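## Task

On the console, end with the MODE knob pulled out, CHECK switched off, PROGRAM set to P1 and the lever on CYCLE. The UNDER or OVER light must never turn on, not even briefly. It turns on whenever MODE is out, CHECK is on and the lever is on CYCLE at the same moment while PROGRAM is on anything other than P1. The console is loose on the table, so do not let it lift or tilt visibly and then fall back. Every setting must stay in place without the robot holding it.

## Robot and tools

Robot: one six-joint arm (UR-type: shoulder pan, shoulder lift, elbow, wrist 1, wrist 2, wrist 3) carrying a Robotiq 2F-85 parallel gripper. A flat plate juts about 9 cm from the last joint's axis toward the gripper's +x and rotates with it; keep it clear of the console. A wrist camera sits on the hand.

Frames: the scene frame has its origin on the table surface under the arm's base, +z up, +y to the left when facing along +x. The base itself may be slightly tilted. Results report end_effector_position (metres) and end_effector_quat_wxyz, plus linear (m/s) and angular (rad/s) velocities, all in this frame. end_effector_position is the point midway between the pads when closed; closed fingertips reach about 19 mm past it, fully open ones about 6 mm. The gripper's +z runs along the fingers and its y axis is the closing direction. Reported hand position gets less accurate at long reach.

Tool execute_actions takes "actions", a list holding at most one item, plus optional "pictures" (true/false). An empty list just reports state. An item {"rows": [...], "steps": n} moves the robot for n control steps (1 to 15, each 1/30 s, default 15); each row is used for one step and the final row repeats if rows run out. An item {"steps": n} with no rows is a wait of up to 300 steps, counted from the previous result. A refused call moves nothing.

Each row is 9 numbers, each in [-1, 1], for the single arm in this order: shoulder pan, shoulder lift, elbow, wrist 1, wrist 2, wrist 3, gripper position, gripper force_limit, gripper speed. The six joint numbers are offsets, not poses: 1.0 equals 1.989 rad, measured from the joint angles shown in the most recent result that lists them (for a second call in the same reply, or before any listing in a scene, from where the arm is when the action begins). They are not relative to the previous row, so repeating the same row keeps one target; an all-zero row pulls the arm back to the reference angles rather than holding still. Joint ranges in rad: pan -3.142 to 3.142, lift -6.283 to 6.283, elbow 0.000 to 3.142, wrists -6.283 to 6.283 each. Asking for more than 0.010 rad beyond a range end gets the call refused; targets past the true end are clipped and a "joint sent to its limit" line may appear.

The three gripper numbers are absolute settings. position: +1 is fully open (85 mm), pads touch near -0.8, -1 closes until blocked. force_limit: per-pad squeeze, roughly 20 N at -1, 128 N at 0, 235 N at +1 on a 40 mm object. speed: about 20 mm/s at -1, 85 at 0, 150 at +1; faster closing adds some grip force. A new force or speed only applies after position changes by at least 0.01. Fingertips shift about 13 mm away from the wrist while closing, so leave room above surfaces.

Motion limits: each step a joint's target stays within 0.575 rad of its measured angle, and targets that would move the hand more than 100 mm from where it is get scaled down. Commands are smoothed with about 0.17 s lag, so after big moves the arm may still be travelling when the result arrives. Between calls, including while you are composing a reply, the arm keeps heading to the last row's target until it nearly stops or a step is HELD.

Result lines: Joint positions and Joint velocities in column order (rad, rad/s); Wrist force and Wrist torque in the gripper's own axes (force points back into the arm when pressing; noisy, offset up to about 4 N, saturates near 50 N; "no reading" is normal at start); object_status 0 moving, 1 blocked while opening, 2 blocked while closing (a grip), 3 reached target or pads touching; position_measured in counts (3 open, 78 about 60 mm, 130 about 40 mm, 180 about 20 mm, 230 pads together). "joint command not followed" means the clearance check altered targets; HELD marks steps not sent. MOTOR HOT appears from 70 °C; at 85 °C an OVER-TEMPERATURE FAULT brakes the arm until cool.

Faults: a joint torque reaching its limit (132 N m for pan, lift, elbow; 24.6 N m for each wrist) or any outside force of 150 N stops the arm for 10 s and drops the rest of the call. Press gently on the console controls.

Tool zoom_image: {"camera": one of cam_high, cam_low, cam_wrist, "region": [x0, y0, x1, y1]} in pixels of that camera's latest 672x504 image, at most 504 by 504; returns a magnified view without moving anything. Calibration (intrinsics, distortion, world-to-camera transforms) is supplied for projecting scene points into images.

Tool read_manual: {"section": "licences"} returns URDF licence texts only.

Tool finished_scene: {"scene": n} closes the current scene irreversibly, grades it and opens the next task.

Cautions: the console is unfastened, so avoid lifting, tipping or shoving it, and never push anything off the table. Choose the order of control changes so the forbidden combination (MODE out, CHECK on, lever at CYCLE with the wrong PROGRAM) never exists even for an instant; for example set PROGRAM first, or keep one of the other three conditions false until PROGRAM is right. Release the controls before finishing so they hold by themselves.

Each tool is called in YAML: its name, and indented under it one key for each argument.

## Session

execute_actions:
  actions: []

Scene clock: 0.00 s of 5400.00 s.
end_effector_position=(+0.3159, +0.3238, +0.2007) position_measured=3 object_status=3 end_effector_quat_wxyz=(-0.327, +0.719, +0.462, -0.403) end_effector_velocity=(-0.000, +0.000, -0.000) end_effector_angular_velocity=(-0.001, +0.000, +0.000)
Joint positions: [ 0.428 -0.674  1.622 -1.636 -1.684  2.91 ]
Joint velocities: [ 0.     0.     0.     0.    -0.     0.001]
Wrist force (N, on the end effector, along its own x y z axes, offset not removed): no reading
Wrist torque (N m, same axes, about the end effector's origin, offset not removed): no reading

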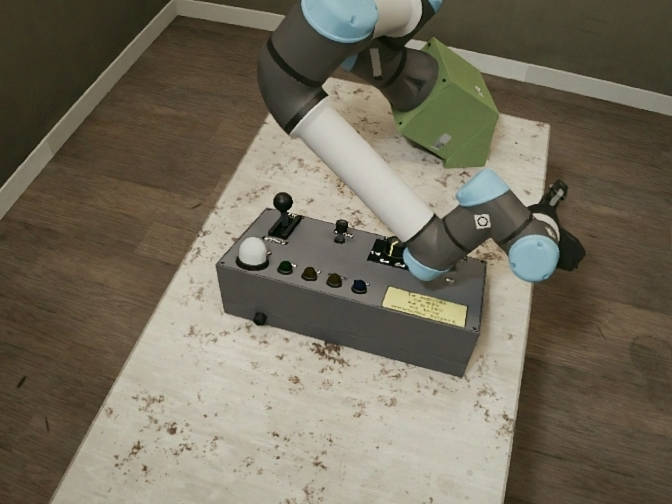

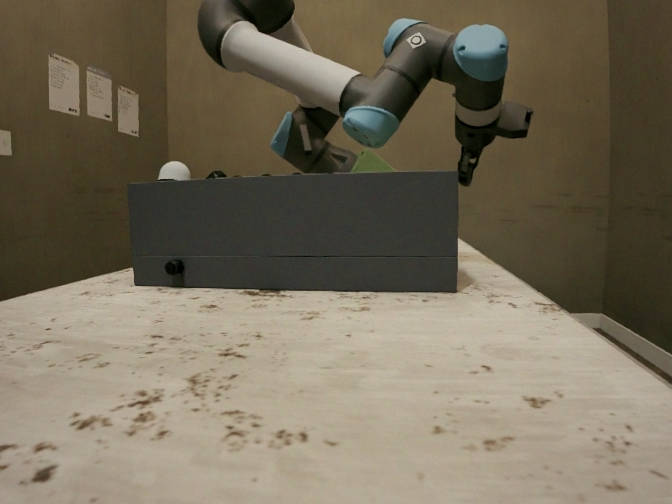

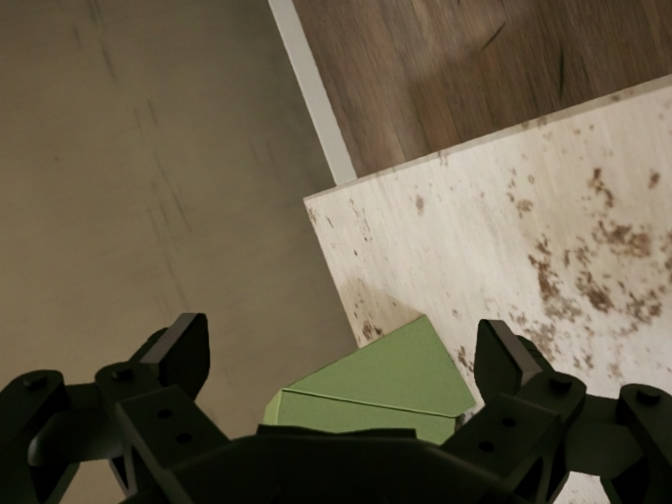

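zoom_image:
  camera: "cam_high"
  region: [210, 180, 500, 380]

Region (210, 180, 500, 380) of cam_high's 672x504 image, scaled by 1.738, with more detail than that image has; it fills the top 348 rows of this view, and the rest is white.

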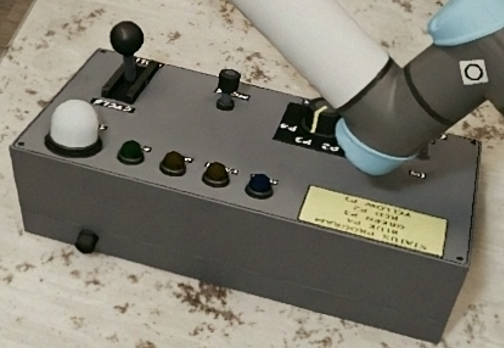

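execute_actions:
  actions:
    - {"rows": [[0,-0.25,0,0,0,0,1,0,0]], "steps": 15}

Scene clock: 8.63 s of 5400.00 s.
end_effector_position=(+0.4603, +0.2100, +0.3200) position_measured=3 object_status=3 end_effector_quat_wxyz=(-0.370, +0.813, +0.387, -0.231) end_effector_velocity=(+0.149, -0.196, +0.176) end_effector_angular_velocity=(+0.137, -0.322, -0.473)
Joint positions: [ 0.428 -1.103  1.622 -1.636 -1.684  2.91 ]
Joint velocities: [-0.    -0.588  0.    -0.    -0.     0.   ]
Wrist force (N, on the end effector, along its own x y z axes, offset not removed): [-0.9 -0.1 -1.3]
Wrist torque (N m, same axes, about the end effector's origin, offset not removed): [-0.04 0.04 0.01]
Steps of this call (steps 1 to 90: nothing new was sent; then 5.13 s passed at rest; steps 91 to 105: all 15 steps of this action). Readings (joint positions | what the end effector reports):
91: [0.428 -0.674 1.622 -1.636 -1.684 2.910] | position_measured=3 object_status=3
92: [0.428 -0.683 1.622 -1.636 -1.684 2.910] | position_measured=3 object_status=3
94: [0.428 -0.742 1.622 -1.636 -1.684 2.910] | position_measured=3 object_status=3
98: [0.428 -0.881 1.622 -1.636 -1.684 2.910] | position_measured=3 object_status=3
105: the state above
camera_calibration (this result's frames):
cam_wrist: T_world_to_cam=[[0.430951, -0.411764, -0.802952, 0.148359], [-0.415944, -0.880296, 0.228187, 0.341159], [-0.800794, 0.235646, -0.550636, 0.643513], [0, 0, 0, 1]] pos_world=[0.59329, 0.209769, 0.395619]

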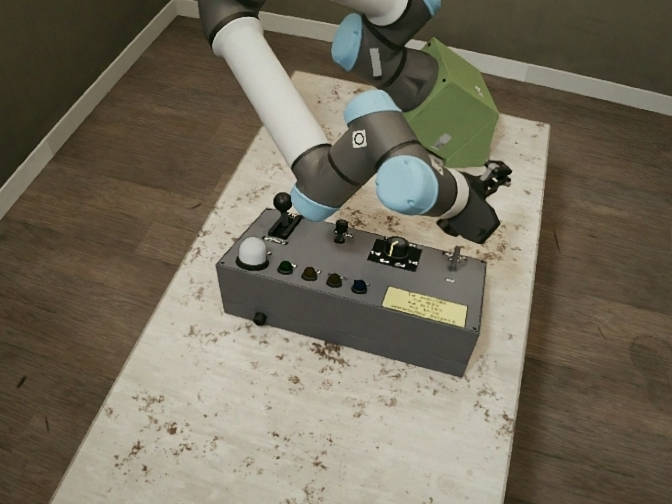

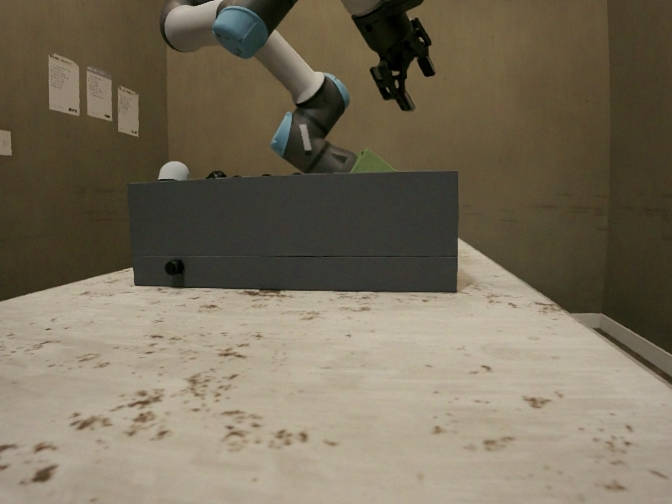

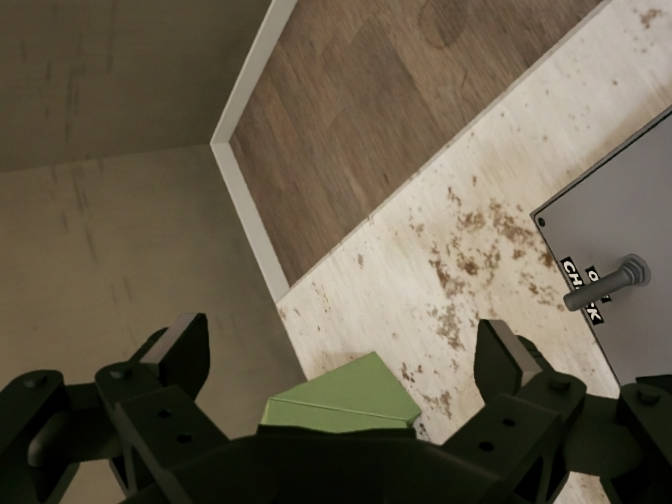

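zoom_image:
  camera: "cam_high"
  region: [210, 180, 500, 340]

Region (210, 180, 500, 340) of cam_high's 672x504 image, scaled by 1.738, with more detail than that image has; it fills the top 278 rows of this view, and the rest is white.

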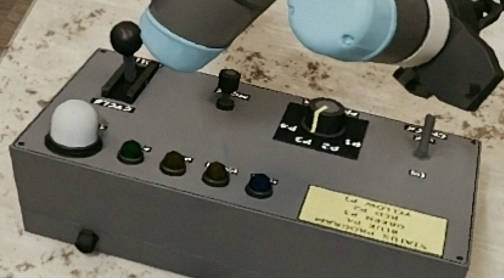

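execute_actions:
  actions:
    - {"rows": [[-0.0287,-0.2687,0.3419,-0.3454,-0.4118,0,1,0,0]], "steps": 15}

Scene clock: 71.40 s of 5400.00 s.
end_effector_position=(+0.4545, -0.0093, +0.2378) position_measured=3 object_status=3 end_effector_quat_wxyz=(-0.061, +0.956, +0.285, -0.017) end_effector_velocity=(-0.083, -0.304, -0.072) end_effector_angular_velocity=(-0.924, -0.590, -0.365)
Joint positions: [ 0.376 -1.585  2.215 -2.234 -2.378  2.91 ]
Joint velocities: [-0.044 -0.446  0.749 -0.759 -1.059  0.   ]
Wrist force (N, on the end effector, along its own x y z axes, offset not removed): [-1.7 3.5 3.2]
Wrist torque (N m, same axes, about the end effector's origin, offset not removed): [0.42 -0.05 -0.15]
Steps of this call (steps 1 to 30: the robot went on to your last target; steps 31 to 90: nothing new was sent; then 59.27 s passed at rest; steps 91 to 105: all 15 steps of this action). Readings (joint positions | what the end effector reports):
91: [0.428 -1.171 1.623 -1.637 -1.684 2.910] | position_measured=3 object_status=3
92: [0.423 -1.180 1.632 -1.646 -1.693 2.910] | position_measured=3 object_status=3
94: [0.412 -1.246 1.701 -1.715 -1.762 2.910] | position_measured=3 object_status=3
98: [0.396 -1.402 1.917 -1.932 -1.985 2.910] | position_measured=3 object_status=3
105: the state above
camera_calibration (this result's frames):
cam_wrist: T_world_to_cam=[[0.53931, -0.825742, -0.165213, -0.210241], [-0.792275, -0.564023, 0.232764, 0.337439], [-0.285387, 0.00536242, -0.958397, 0.505854], [0, 0, 0, 1]] pos_world=[0.525093, 0.0140059, 0.371531]

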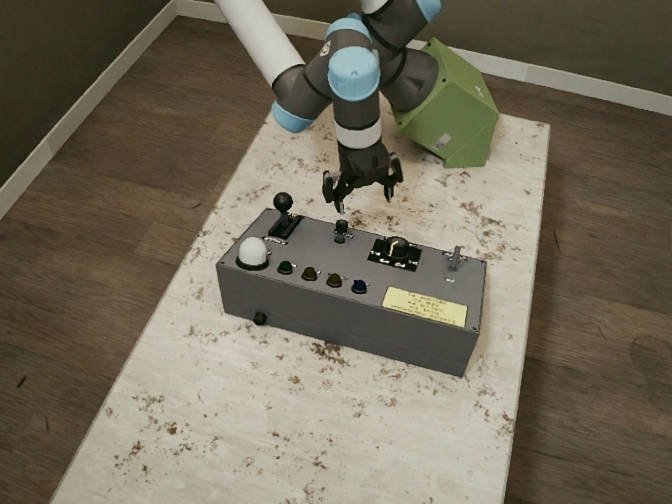

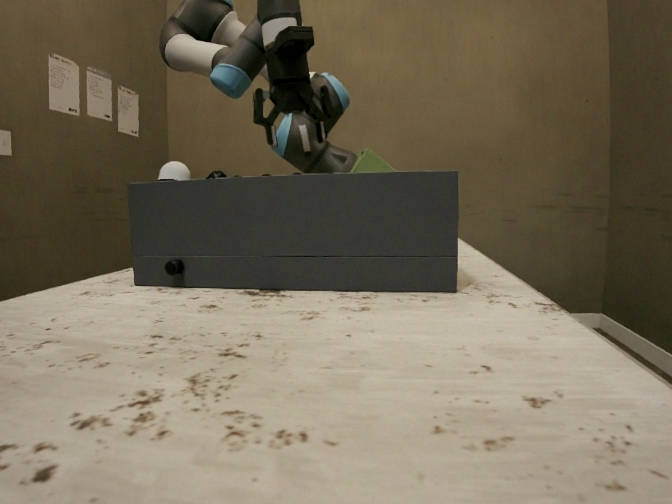

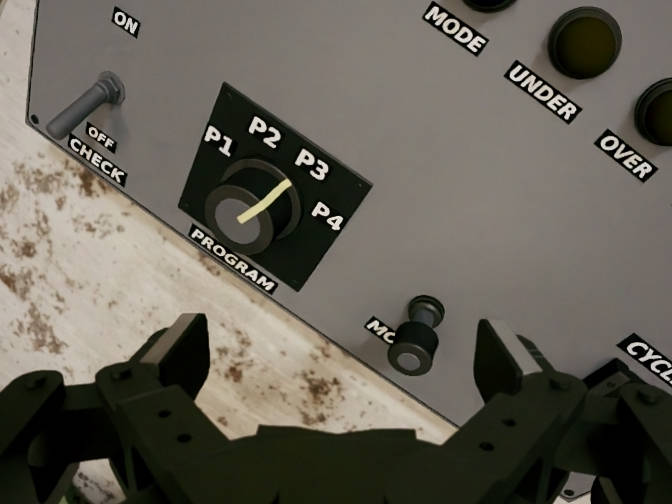

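execute_actions:
  actions:
    - {"steps": 10}
  pictures: false

Scene clock: 74.63 s of 5400.00 s.
end_effector_position=(+0.4433, -0.0455, +0.2314) position_measured=3 object_status=3 end_effector_quat_wxyz=(+0.000, +0.964, +0.265, +0.001) end_effector_velocity=(+0.000, +0.000, +0.000) end_effector_angular_velocity=(+0.000, -0.001, -0.001)
Joint positions: [ 0.371 -1.637  2.302 -2.323 -2.502  2.91 ]
Joint velocities: [ 0.  0. -0. -0.  0.  0.]
Wrist force (N, on the end effector, along its own x y z axes, offset not removed): [0.3 1.1 3.9]
Wrist torque (N m, same axes, about the end effector's origin, offset not removed): [0.21 -0.09 0.13]
Steps of this call (steps 1 to 30: the robot went on to your last target; steps 31 to 90: nothing new was sent; then 0.23 s passed at rest). Readings (joint positions | what the end effector reports):
1: [0.375 -1.598 2.236 -2.257 -2.409 2.910] | position_measured=3 object_status=3
2: [0.374 -1.608 2.253 -2.273 -2.432 2.910] | position_measured=3 object_status=3
4: [0.373 -1.621 2.274 -2.295 -2.463 2.910] | position_measured=3 object_status=3
8: [0.372 -1.632 2.293 -2.314 -2.490 2.910] | position_measured=3 object_status=3
90: the state above
The arm was judged still, so your last target was given up. Only a new action makes it travel on or press farther. Fingers that are still opening or closing keep moving.

execute_actions:
  actions:
    - {"rows": [[-0.0643,0.0523,0.041,-0.1766,0.0121,0,1,0,0]], "steps": 15}

Scene clock: 78.40 s of 5400.00 s.
end_effector_position=(+0.4447, -0.0436, +0.1720) position_measured=3 object_status=3 end_effector_quat_wxyz=(-0.001, +0.986, +0.167, -0.000) end_effector_velocity=(+0.005, -0.004, -0.010) end_effector_angular_velocity=(+0.000, -0.022, -0.070)
Joint positions: [ 0.247 -1.535  2.382 -2.662 -2.479  2.91 ]
Joint velocities: [-0.027  0.021  0.016 -0.105  0.004 -0.   ]
Wrist force (N, on the end effector, along its own x y z axes, offset not removed): [5.0 2.6 -1.3]
Wrist torque (N m, same axes, about the end effector's origin, offset not removed): [0.42 -0.80 -0.04]
Steps of this call (steps 1 to 90: nothing new was sent; then 0.27 s passed at rest; steps 91 to 105: all 15 steps of this action). Readings (joint positions | what the end effector reports):
91: [0.371 -1.636 2.303 -2.324 -2.502 2.910] | position_measured=3 object_status=3
92: [0.362 -1.628 2.311 -2.333 -2.498 2.910] | position_measured=3 object_status=3
94: [0.318 -1.591 2.340 -2.402 -2.490 2.910] | position_measured=3 object_status=3
98: [0.267 -1.551 2.370 -2.582 -2.482 2.910] | position_measured=3 object_status=3
105: the state above
camera_calibration (this result's frames):
cam_wrist: T_world_to_cam=[[0.327646, -0.943917, -0.0408578, -0.176564], [-0.913998, -0.32762, 0.239318, 0.388898], [-0.239282, -0.0410677, -0.970081, 0.419698], [0, 0, 0, 1]] pos_world=[0.513728, -0.0220154, 0.306857]

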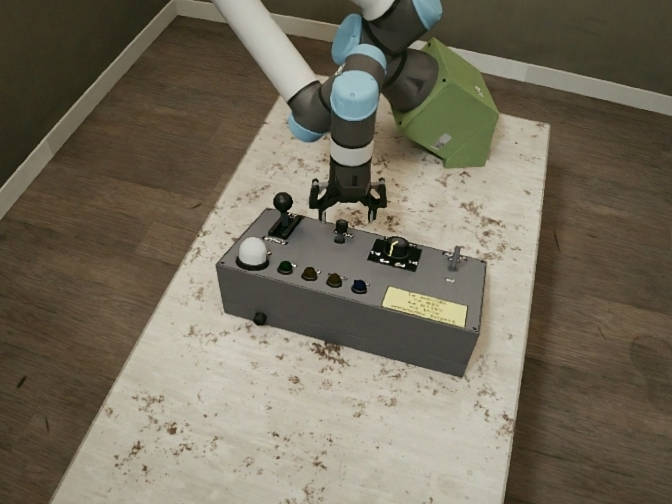

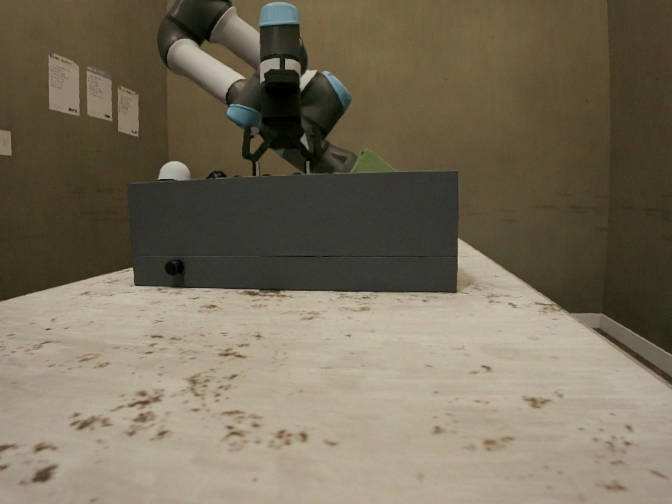

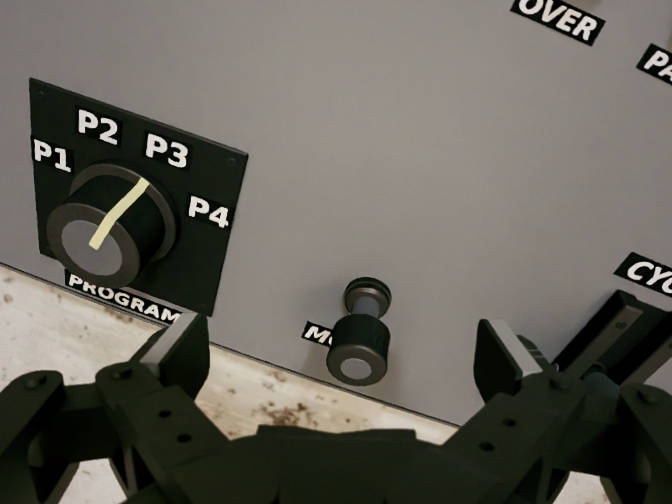

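execute_actions:
  actions:
    - {"rows": [[-0.018,0.014,0.011,-0.05,0.0035,0,1,0,0],[-0.018,0.014,0.011,-0.05,0.0035,0,1,0,0],[-0.018,0.014,0.011,-0.05,0.0035,0,1,0,0],[-0.018,0.014,0.011,-0.05,0.0035,0,1,0,0],[-0.018,0.014,0.011,-0.05,0.0035,0,1,0,0],[-0.018,0.014,0.011,-0.05,0.0035,0,1,0,0],[-0.018,0.014,0.011,-0.05,0.0035,0,1,0,0],[-0.018,0.014,0.011,-0.05,0.0035,0,1,0,0],[-0.018,0.014,0.011,-0.05,0.0035,0,-1,-0.3,0]], "steps": 15}

Scene clock: 87.53 s of 5400.00 s.
end_effector_position=(+0.4440, -0.0461, +0.1569) position_measured=35 object_status=0 end_effector_quat_wxyz=(+0.000, +0.990, +0.138, +0.001) end_effector_velocity=(-0.000, -0.001, -0.002) end_effector_angular_velocity=(-0.001, -0.001, -0.009)
Joint positions: [ 0.211 -1.508  2.403 -2.76  -2.472  2.91 ]
Joint velocities: [-0.005  0.005  0.003 -0.017  0.001 -0.001]
Wrist force (N, on the end effector, along its own x y z axes, offset not removed): [-0.3 -0.4 3.3]
Wrist torque (N m, same axes, about the end effector's origin, offset not removed): [0.07 0.30 0.14]
Steps of this call (steps 1 to 30: the robot went on to your last target; steps 31 to 90: nothing new was sent; then 5.63 s passed at rest; steps 91 to 105: all 15 steps of this action). Readings (joint positions | what the end effector reports):
91: [0.243 -1.532 2.384 -2.675 -2.478 2.910] | position_measured=3 object_status=3
92: [0.238 -1.528 2.387 -2.684 -2.477 2.910] | position_measured=3 object_status=3
94: [0.227 -1.520 2.394 -2.715 -2.475 2.910] | position_measured=3 object_status=3
98: [0.216 -1.511 2.400 -2.747 -2.473 2.910] | position_measured=3 object_status=3
105: the state above
camera_calibration (this result's frames):
cam_wrist: T_world_to_cam=[[0.271369, -0.961738, -0.0376644, -0.155581], [-0.932614, -0.272421, 0.236682, 0.402281], [-0.237887, -0.029102, -0.970857, 0.404765], [0, 0, 0, 1]] pos_world=[0.513681, -0.0282595, 0.291896]

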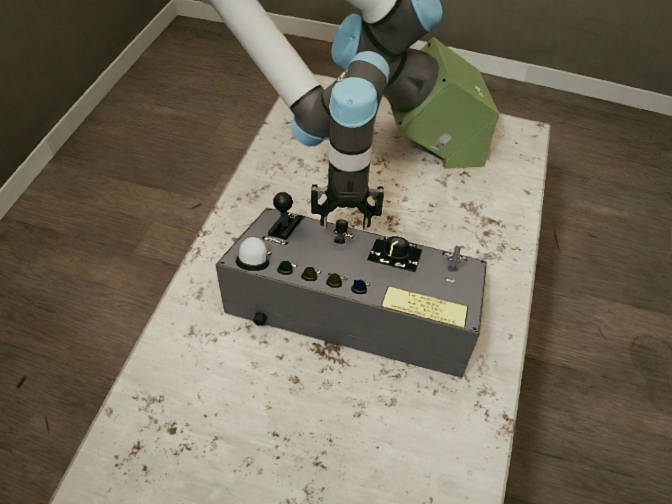

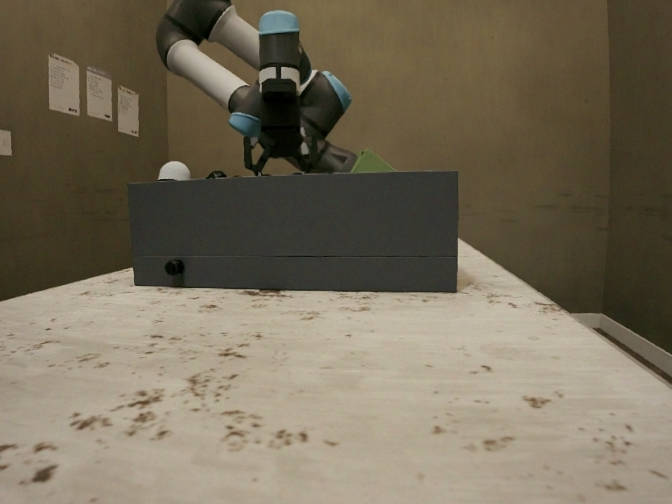

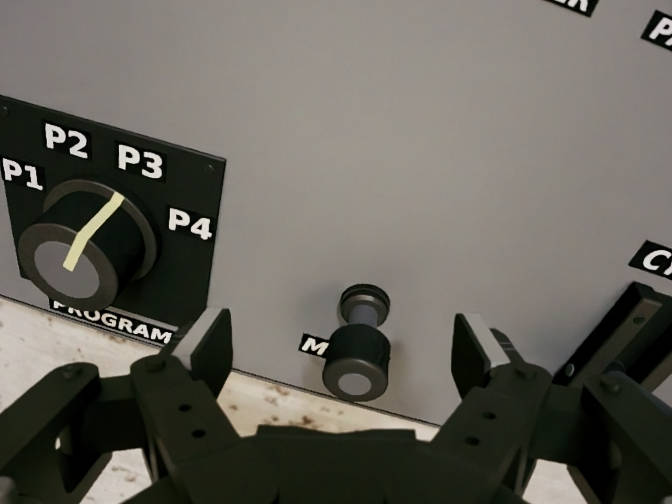

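execute_actions:
  actions:
    - {"steps": 25}

Scene clock: 89.50 s of 5400.00 s.
end_effector_position=(+0.4440, -0.0461, +0.1566) position_measured=231 object_status=3 end_effector_quat_wxyz=(+0.000, +0.991, +0.137, +0.001) end_effector_velocity=(-0.000, -0.000, -0.000) end_effector_angular_velocity=(-0.000, +0.001, +0.000)
Joint positions: [ 0.211 -1.508  2.403 -2.762 -2.472  2.91 ]
Joint velocities: [-0.  0.  0. -0. -0. -0.]
Wrist force (N, on the end effector, along its own x y z axes, offset not removed): [1.8 3.0 -1.1]
Wrist torque (N m, same axes, about the end effector's origin, offset not removed): [0.53 -0.10 -0.06]
Steps of this call (steps 1 to 15: the robot went on to your last target; steps 16 to 59: nothing new was sent). Readings (joint positions | what the end effector reports):
1: [0.211 -1.508 2.403 -2.760 -2.472 2.910] | position_measured=43 object_status=0
2: [0.211 -1.508 2.403 -2.761 -2.472 2.910] | position_measured=50 object_status=0
4: [0.211 -1.508 2.403 -2.761 -2.472 2.910] | position_measured=65 object_status=0
8: [0.211 -1.508 2.403 -2.761 -2.472 2.910] | position_measured=96 object_status=0
59: the state above
The arm was judged still, so your last target was given up. Only a new action makes it travel on or press farther. Fingers that are still opening or closing keep moving.
camera_calibration (this result's frames):
cam_wrist: T_world_to_cam=[[0.270206, -0.962069, -0.0375703, -0.155168], [-0.932979, -0.271274, 0.236559, 0.40256], [-0.237778, -0.0288673, -0.970891, 0.404463], [0, 0, 0, 1]] pos_world=[0.513679, -0.0284025, 0.29163]

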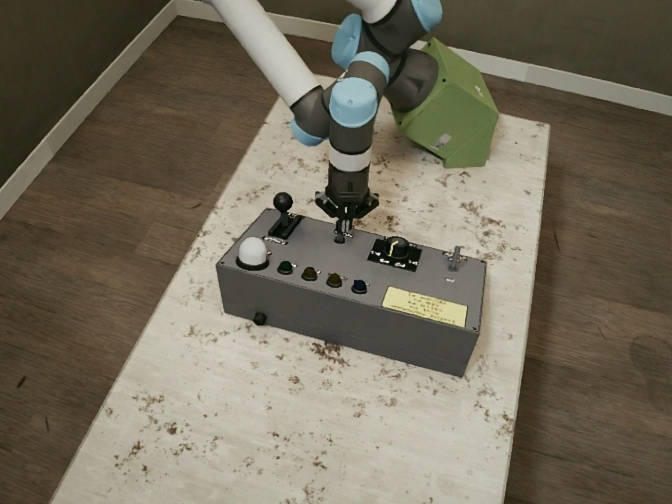

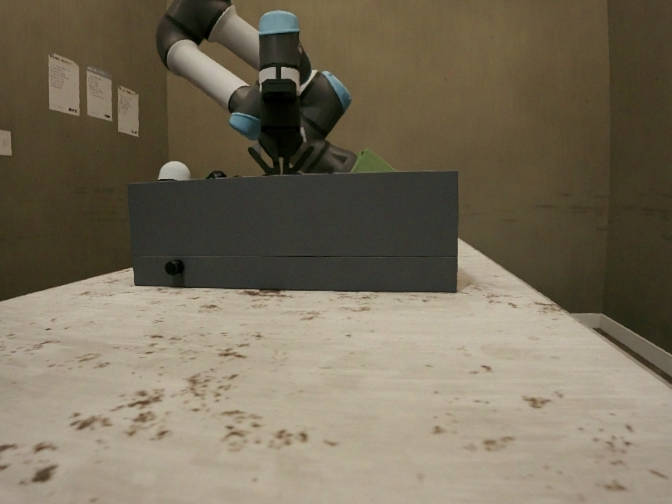

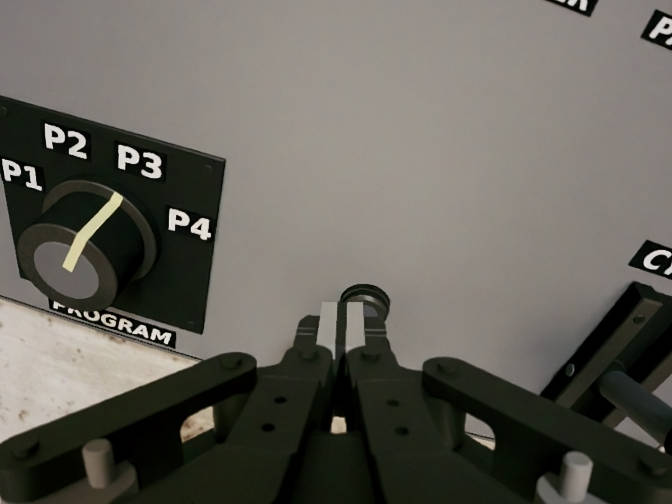

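zoom_image:
  camera: "cam_high"
  region: [200, 180, 360, 330]

zoom_image:
  camera: "cam_low"
  region: [120, 100, 480, 300]

Region (200, 180, 360, 330) of cam_high's 672x504 image, scaled by 3.150, with more detail than that image has; it fills the top 472 rows of this view, and the rest is white.

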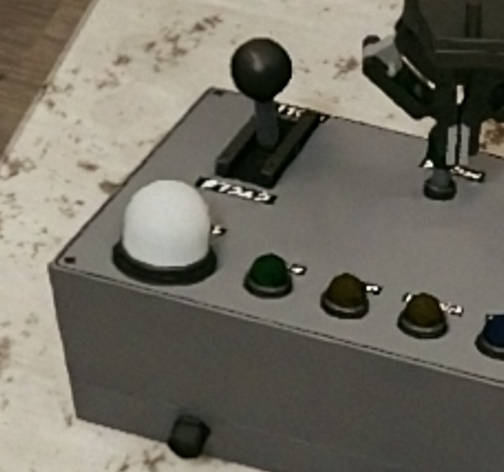

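Region (120, 100, 480, 300) of cam_low's 672x504 image, scaled by 1.400, with more detail than that image has.

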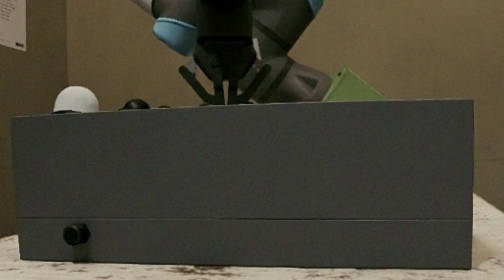

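execute_actions:
  actions:
    - {"rows": [[-0.032,0.026,0.0205,-0.088,0.006,0,-1,-0.3,0]], "steps": 15}

Scene clock: 150.97 s of 5400.00 s.
end_effector_position=(+0.4418, -0.0451, +0.1435) position_measured=231 object_status=3 end_effector_quat_wxyz=(-0.003, +0.993, +0.115, +0.002) end_effector_velocity=(+0.000, +0.000, +0.000) end_effector_angular_velocity=(+0.000, -0.000, -0.002)
Joint positions: [ 0.181 -1.482  2.421 -2.841 -2.456  2.91 ]
Joint velocities: [ 0.     0.    -0.     0.     0.     0.002]
Wrist force (N, on the end effector, along its own x y z axes, offset not removed): [25.3 -4.8 -5.4]
Wrist torque (N m, same axes, about the end effector's origin, offset not removed): [0.29 0.34 -0.12]
FORCE FAULT: contact force on the arm reached its limit, and the arm stopped for 10 seconds. The contact can be on any part of the arm, not only on its tool. The arm's remaining commands of this call were not run. The arm holds still and accepts commands again. Move the arm away from the contact; if what it grips holds it there, let go first. Pushing or pulling that hard again can fault the arm again.
The stop began at step 95 of this call (marked STOPPED below). From that step on the arm followed nothing that you had sent. 11 steps, steps kept back included, did not run and will not run. Nothing is kept back now, and the robot has no last target.
Steps of this call (steps 1 to 90: nothing new was sent; then 48.30 s passed at rest; steps 91 to 94: the first 4 steps of this action; steps 95 to 395: the stop). Readings (joint positions | what the end effector reports):
91: [0.210 -1.507 2.404 -2.762 -2.472 2.910] | position_measured=231 object_status=3
92: [0.202 -1.500 2.410 -2.771 -2.470 2.910] | position_measured=231 object_status=3
94: [0.181 -1.482 2.423 -2.828 -2.464 2.910] | position_measured=231 object_status=3
95: [0.181 -1.482 2.423 -2.835 -2.462 2.910] | position_measured=231 object_status=3 STOPPED
98: [0.181 -1.482 2.422 -2.839 -2.457 2.910] | position_measured=231 object_status=3
395: the state above
camera_calibration (this result's frames):
cam_wrist: T_world_to_cam=[[0.226202, -0.973058, -0.0446206, -0.134168], [-0.944424, -0.230302, 0.234574, 0.411134], [-0.23853, -0.0109202, -0.971074, 0.392393], [0, 0, 0, 1]] pos_world=[0.512231, -0.0315837, 0.278614]

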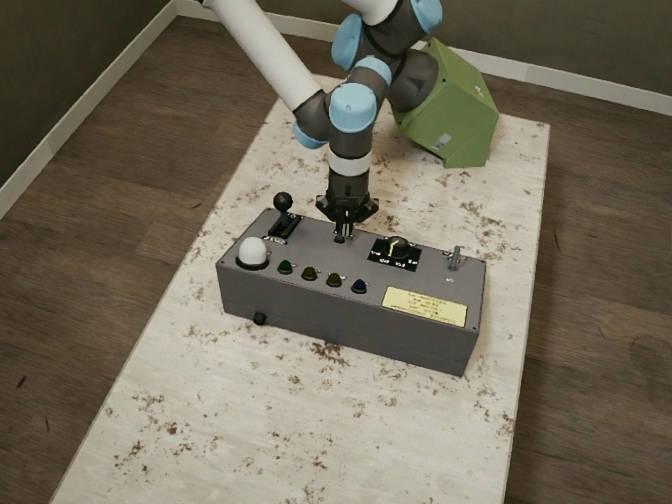

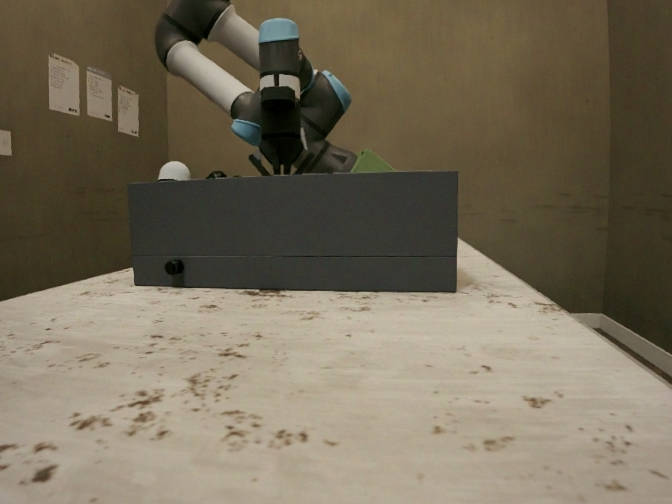

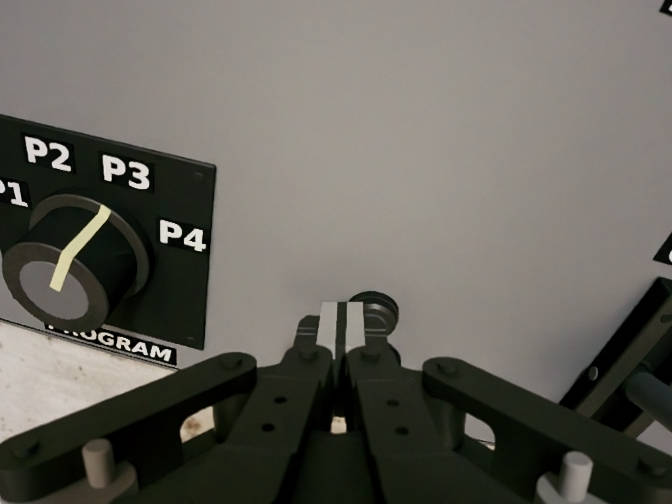

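Before opening the gripper and reaching for the MODE knob again from a couple of centimetres further back, I worked out a base placement from the hand pose and the shoulder-lift turn rate, since the robot description has no base transform and the prompt gives no height or tilt: about 53 degrees of tilt and 0.20 m of height. No source I was given states it, so the joint targets I send from this call on depend on that reconstruction and may be off if it is wrong.

execute_actions:
  actions:
    - {"rows": [[0.01,-0.013,0,0.03,-0.005,0,1,0,0]], "steps": 15}
  pictures: false

Scene clock: 161.53 s of 5400.00 s.
end_effector_position=(+0.4370, -0.0456, +0.1519) position_measured=139 object_status=0 end_effector_quat_wxyz=(-0.002, +0.991, +0.133, -0.002) end_effector_velocity=(-0.001, -0.000, +0.002) end_effector_angular_velocity=(+0.000, -0.000, +0.005)
Joint positions: [ 0.2   -1.507  2.421 -2.782 -2.465  2.91 ]
Joint velocities: [ 0.004 -0.005  0.     0.008 -0.001  0.   ]
Wrist force (N, on the end effector, along its own x y z axes, offset not removed): [1.3 1.3 3.4]
Wrist torque (N m, same axes, about the end effector's origin, offset not removed): [0.02 -0.26 0.04]
Steps of this call (steps 1 to 90: nothing new was sent; then 7.07 s passed at rest; steps 91 to 105: all 15 steps of this action). Readings (joint positions | what the end effector reports):
91: [0.182 -1.482 2.421 -2.840 -2.456 2.910] | position_measured=231 object_status=0
92: [0.185 -1.486 2.421 -2.833 -2.457 2.910] | position_measured=231 object_status=0
94: [0.191 -1.495 2.421 -2.812 -2.461 2.910] | position_measured=221 object_status=0
98: [0.198 -1.504 2.421 -2.791 -2.464 2.910] | position_measured=192 object_status=0
105: the state above

execute_actions:
  actions:
    - {"rows": [[0.0116,-0.0211,0.0204,0.0096,-0.005,0,1,0,0]], "steps": 15}

Scene clock: 164.57 s of 5400.00 s.
end_effector_position=(+0.4198, -0.0463, +0.1613) position_measured=3 object_status=3 end_effector_quat_wxyz=(+0.000, +0.989, +0.147, +0.001) end_effector_velocity=(-0.003, -0.000, +0.002) end_effector_angular_velocity=(-0.000, -0.002, +0.006)
Joint positions: [ 0.223 -1.548  2.461 -2.764 -2.475  2.91 ]
Joint velocities: [ 0.004 -0.008  0.008  0.003 -0.002 -0.001]
Wrist force (N, on the end effector, along its own x y z axes, offset not removed): [0.4 0.5 -2.2]
Wrist torque (N m, same axes, about the end effector's origin, offset not removed): [0.01 0.15 0.18]
Steps of this call (steps 1 to 15: the robot went on to your last target; steps 16 to 76: nothing new was sent; steps 77 to 91: all 15 steps of this action). Readings (joint positions | what the end effector reports):
77: [0.202 -1.508 2.422 -2.781 -2.466 2.910] | position_measured=3 object_status=3
78: [0.205 -1.514 2.428 -2.778 -2.467 2.910] | position_measured=3 object_status=3
80: [0.213 -1.529 2.442 -2.772 -2.471 2.910] | position_measured=3 object_status=3
84: [0.220 -1.543 2.456 -2.766 -2.474 2.910] | position_measured=3 object_status=3
91: the state above
camera_calibration (this result's frames):
cam_wrist: T_world_to_cam=[[0.288502, -0.956733, -0.0377909, -0.156006], [-0.927642, -0.28907, 0.23647, 0.375822], [-0.237163, -0.0331656, -0.970904, 0.402824], [0, 0, 0, 1]] pos_world=[0.489171, -0.0272572, 0.296337]

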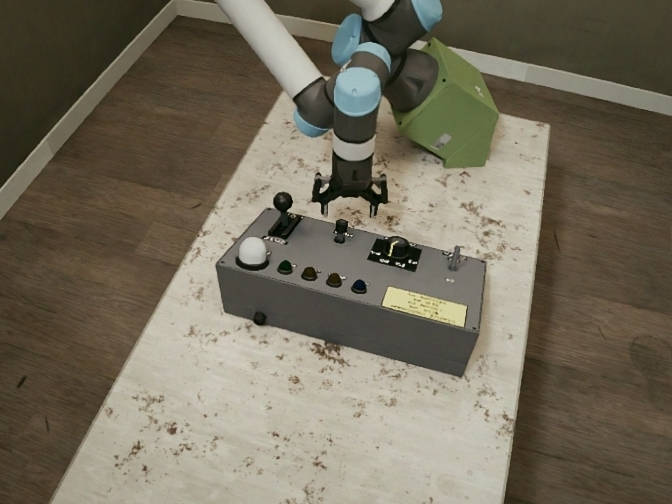

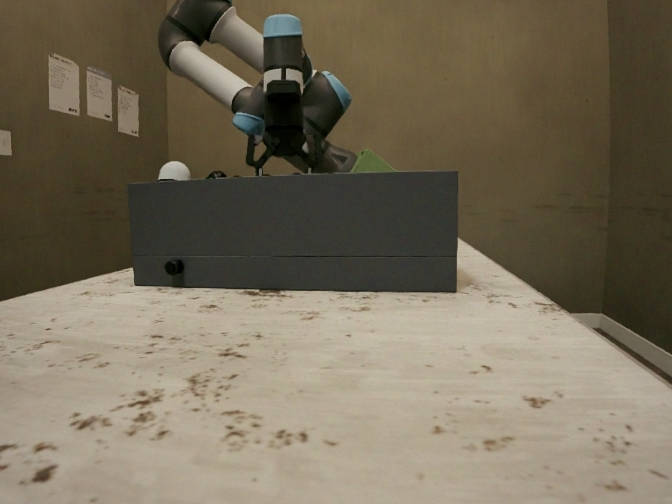

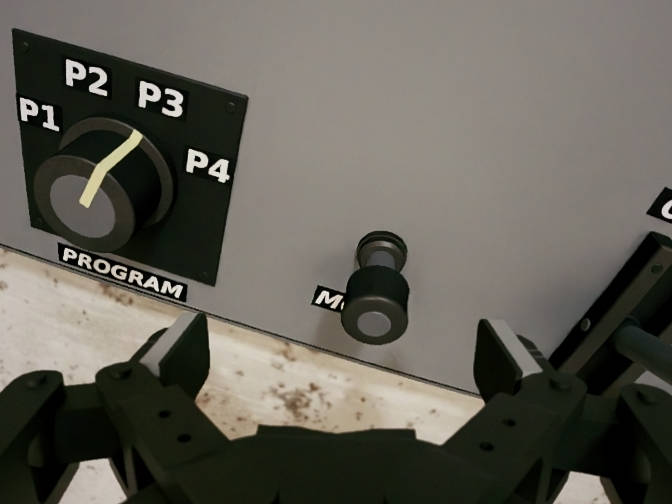

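execute_actions:
  actions:
    - {"rows": [[-0.019,-0.0028,0.002,-0.0219,0.0055,0,1,0,0],[-0.019,-0.0028,0.002,-0.0219,0.0055,0,1,0,0],[-0.019,-0.0028,0.002,-0.0219,0.0055,0,1,0,0],[-0.019,-0.0028,0.002,-0.0219,0.0055,0,1,0,0],[-0.019,-0.0028,0.002,-0.0219,0.0055,0,1,0,0],[-0.019,-0.0028,0.002,-0.0219,0.0055,0,1,0,0],[-0.019,-0.0028,0.002,-0.0219,0.0055,0,-1,-0.3,0]], "steps": 15}
  pictures: false

execute_actions:
  actions:
    - {"steps": 20}

Scene clock: 178.83 s of 5400.00 s.
end_effector_position=(+0.4232, -0.0572, +0.1538) position_measured=50 object_status=0 end_effector_quat_wxyz=(+0.000, +0.993, +0.119, +0.001) end_effector_velocity=(+0.001, -0.002, -0.002) end_effector_angular_velocity=(-0.001, +0.001, -0.011)
Joint positions: [ 0.186 -1.554  2.465 -2.806 -2.464  2.91 ]
Joint velocities: [-0.008 -0.001  0.001 -0.008  0.001  0.   ]
Wrist force (N, on the end effector, along its own x y z axes, offset not removed): [2.5 -0.6 1.8]
Wrist torque (N m, same axes, about the end effector's origin, offset not removed): [-0.18 -0.18 0.08]
Steps of this call (steps 1 to 15: the robot went on to your last target; steps 16 to 90: nothing new was sent; then 10.77 s passed at rest; steps 91 to 105: all 15 steps of this action). Readings (joint positions | what the end effector reports):
91: [0.223 -1.549 2.462 -2.764 -2.475 2.910] | position_measured=3 object_status=3
92: [0.218 -1.550 2.463 -2.770 -2.473 2.910] | position_measured=3 object_status=3
94: [0.204 -1.552 2.464 -2.785 -2.470 2.910] | position_measured=3 object_status=3
98: [0.191 -1.553 2.465 -2.800 -2.466 2.910] | position_measured=4 object_status=0
105: the state above

Scene clock: 179.50 s of 5400.00 s.
end_effector_position=(+0.4234, -0.0575, +0.1537) position_measured=201 object_status=0 end_effector_quat_wxyz=(+0.000, +0.993, +0.118, +0.001) end_effector_velocity=(+0.001, -0.001, +0.001) end_effector_angular_velocity=(-0.001, -0.004, -0.005)
Joint positions: [ 0.185 -1.554  2.465 -2.808 -2.464  2.91 ]
Joint velocities: [ 0.001 -0.002  0.    -0.004 -0.001  0.001]
Wrist force (N, on the end effector, along its own x y z axes, offset not removed): [1.8 13.3 -27.2]
Wrist torque (N m, same axes, about the end effector's origin, offset not removed): [-0.26 -0.20 0.17]
Steps of this call (steps 1 to 15: the robot went on to your last target; steps 16 to 20: nothing new was sent). Readings (joint positions | what the end effector reports):
1: [0.186 -1.554 2.465 -2.807 -2.464 2.910] | position_measured=58 object_status=0
2: [0.186 -1.554 2.465 -2.807 -2.464 2.910] | position_measured=65 object_status=0
4: [0.186 -1.554 2.465 -2.807 -2.464 2.910] | position_measured=80 object_status=0
8: [0.185 -1.554 2.465 -2.807 -2.464 2.910] | position_measured=111 object_status=0
20: the state above
The arm was judged still, so your last target was given up. Only a new action makes it travel on or press farther. Fingers that are still opening or closing keep moving.
camera_calibration (this result's frames):
cam_wrist: T_world_to_cam=[[0.232418, -0.97189, -0.0375687, -0.145229], [-0.94292, -0.234625, 0.236333, 0.387335], [-0.238504, -0.0195036, -0.970946, 0.397258], [0, 0, 0, 1]] pos_world=[0.493727, -0.0425206, 0.28872]

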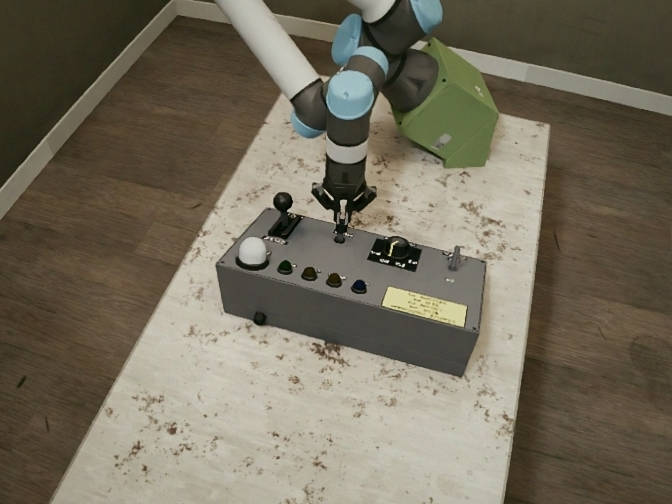

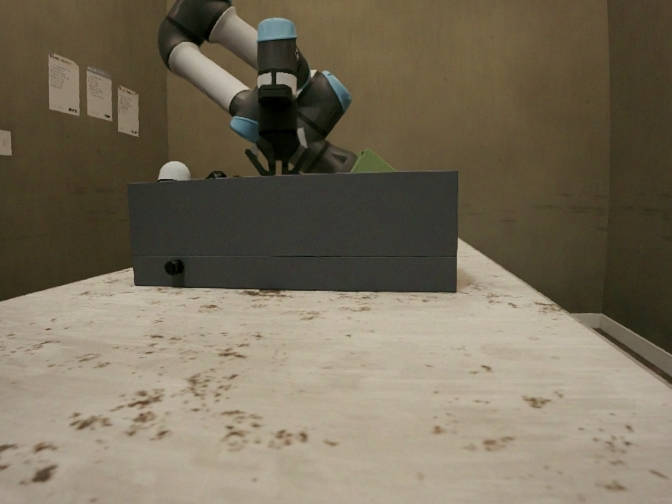

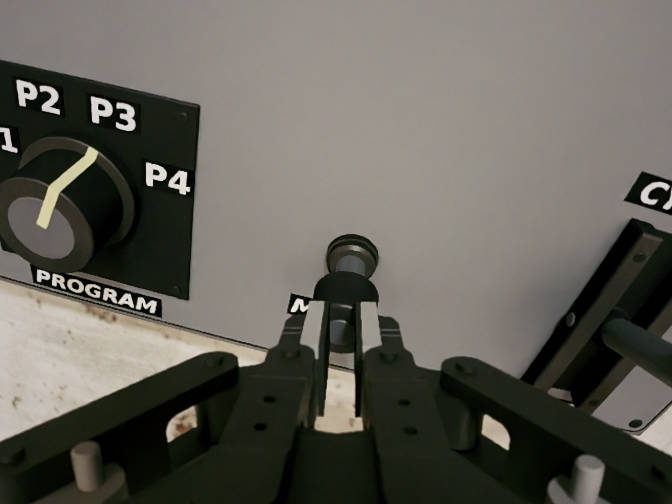

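execute_actions:
  actions:
    - {"rows": [[0.008,-0.0065,-0.005,0.022,-0.0015,0,-1,-0.3,0],[0.016,-0.013,-0.01,0.044,-0.003,0,-1,-0.3,0],[0.024,-0.0195,-0.0154,0.066,-0.0045,0,-1,-0.3,0],[0.032,-0.026,-0.0205,0.088,-0.006,0,-1,-0.3,0]], "steps": 15}

Scene clock: 183.97 s of 5400.00 s.
end_effector_position=(+0.4261, -0.0540, +0.1793) position_measured=231 object_status=3 end_effector_quat_wxyz=(-0.003, +0.986, +0.167, +0.000) end_effector_velocity=(-0.000, +0.001, +0.008) end_effector_angular_velocity=(+0.001, +0.003, +0.031)
Joint positions: [ 0.247 -1.604  2.426 -2.639 -2.476  2.91 ]
Joint velocities: [ 0.018 -0.015 -0.011  0.053 -0.003  0.001]
Wrist force (N, on the end effector, along its own x y z axes, offset not removed): [3.5 1.4 -0.1]
Wrist torque (N m, same axes, about the end effector's origin, offset not removed): [0.09 -0.57 0.09]
Steps of this call (steps 1 to 90: nothing new was sent; then 0.97 s passed at rest; steps 91 to 105: all 15 steps of this action). Readings (joint positions | what the end effector reports):
91: [0.186 -1.554 2.465 -2.806 -2.464 2.910] | position_measured=231 object_status=3
92: [0.188 -1.556 2.463 -2.800 -2.464 2.910] | position_measured=231 object_status=3
94: [0.202 -1.567 2.454 -2.765 -2.467 2.910] | position_measured=231 object_status=3
98: [0.233 -1.593 2.435 -2.679 -2.473 2.910] | position_measured=231 object_status=3
105: the state above
camera_calibration (this result's frames):
cam_wrist: T_world_to_cam=[[0.327107, -0.943972, -0.0437845, -0.179164], [-0.914297, -0.327856, 0.237845, 0.367112], [-0.238875, -0.0377689, -0.970316, 0.421922], [0, 0, 0, 1]] pos_world=[0.495041, -0.0328299, 0.314237]

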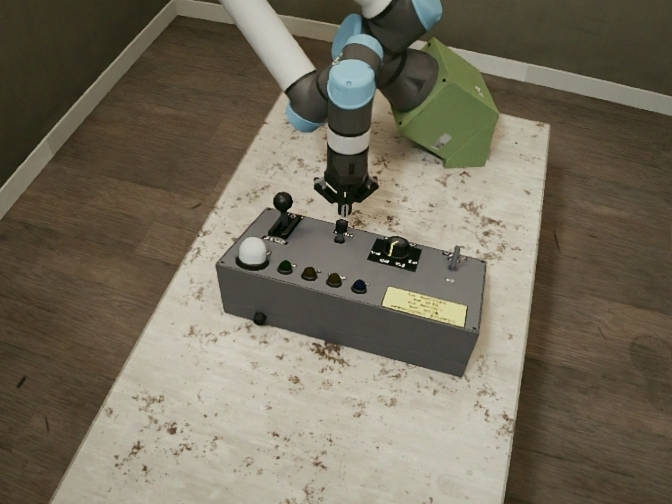

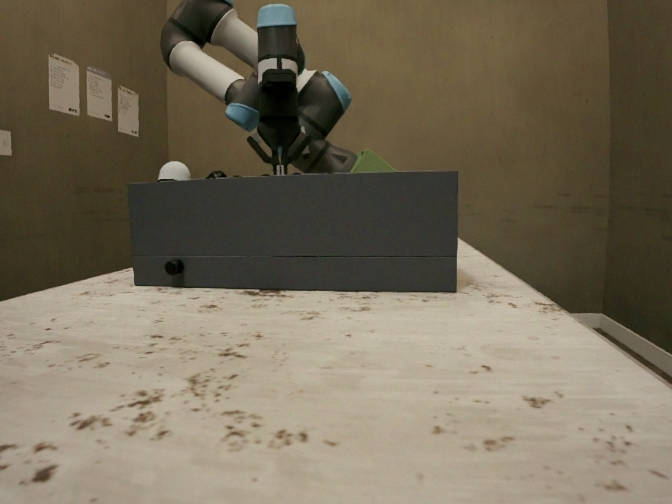

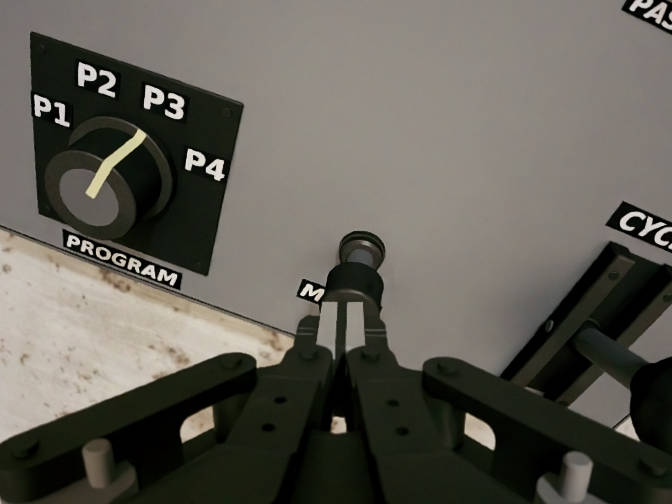

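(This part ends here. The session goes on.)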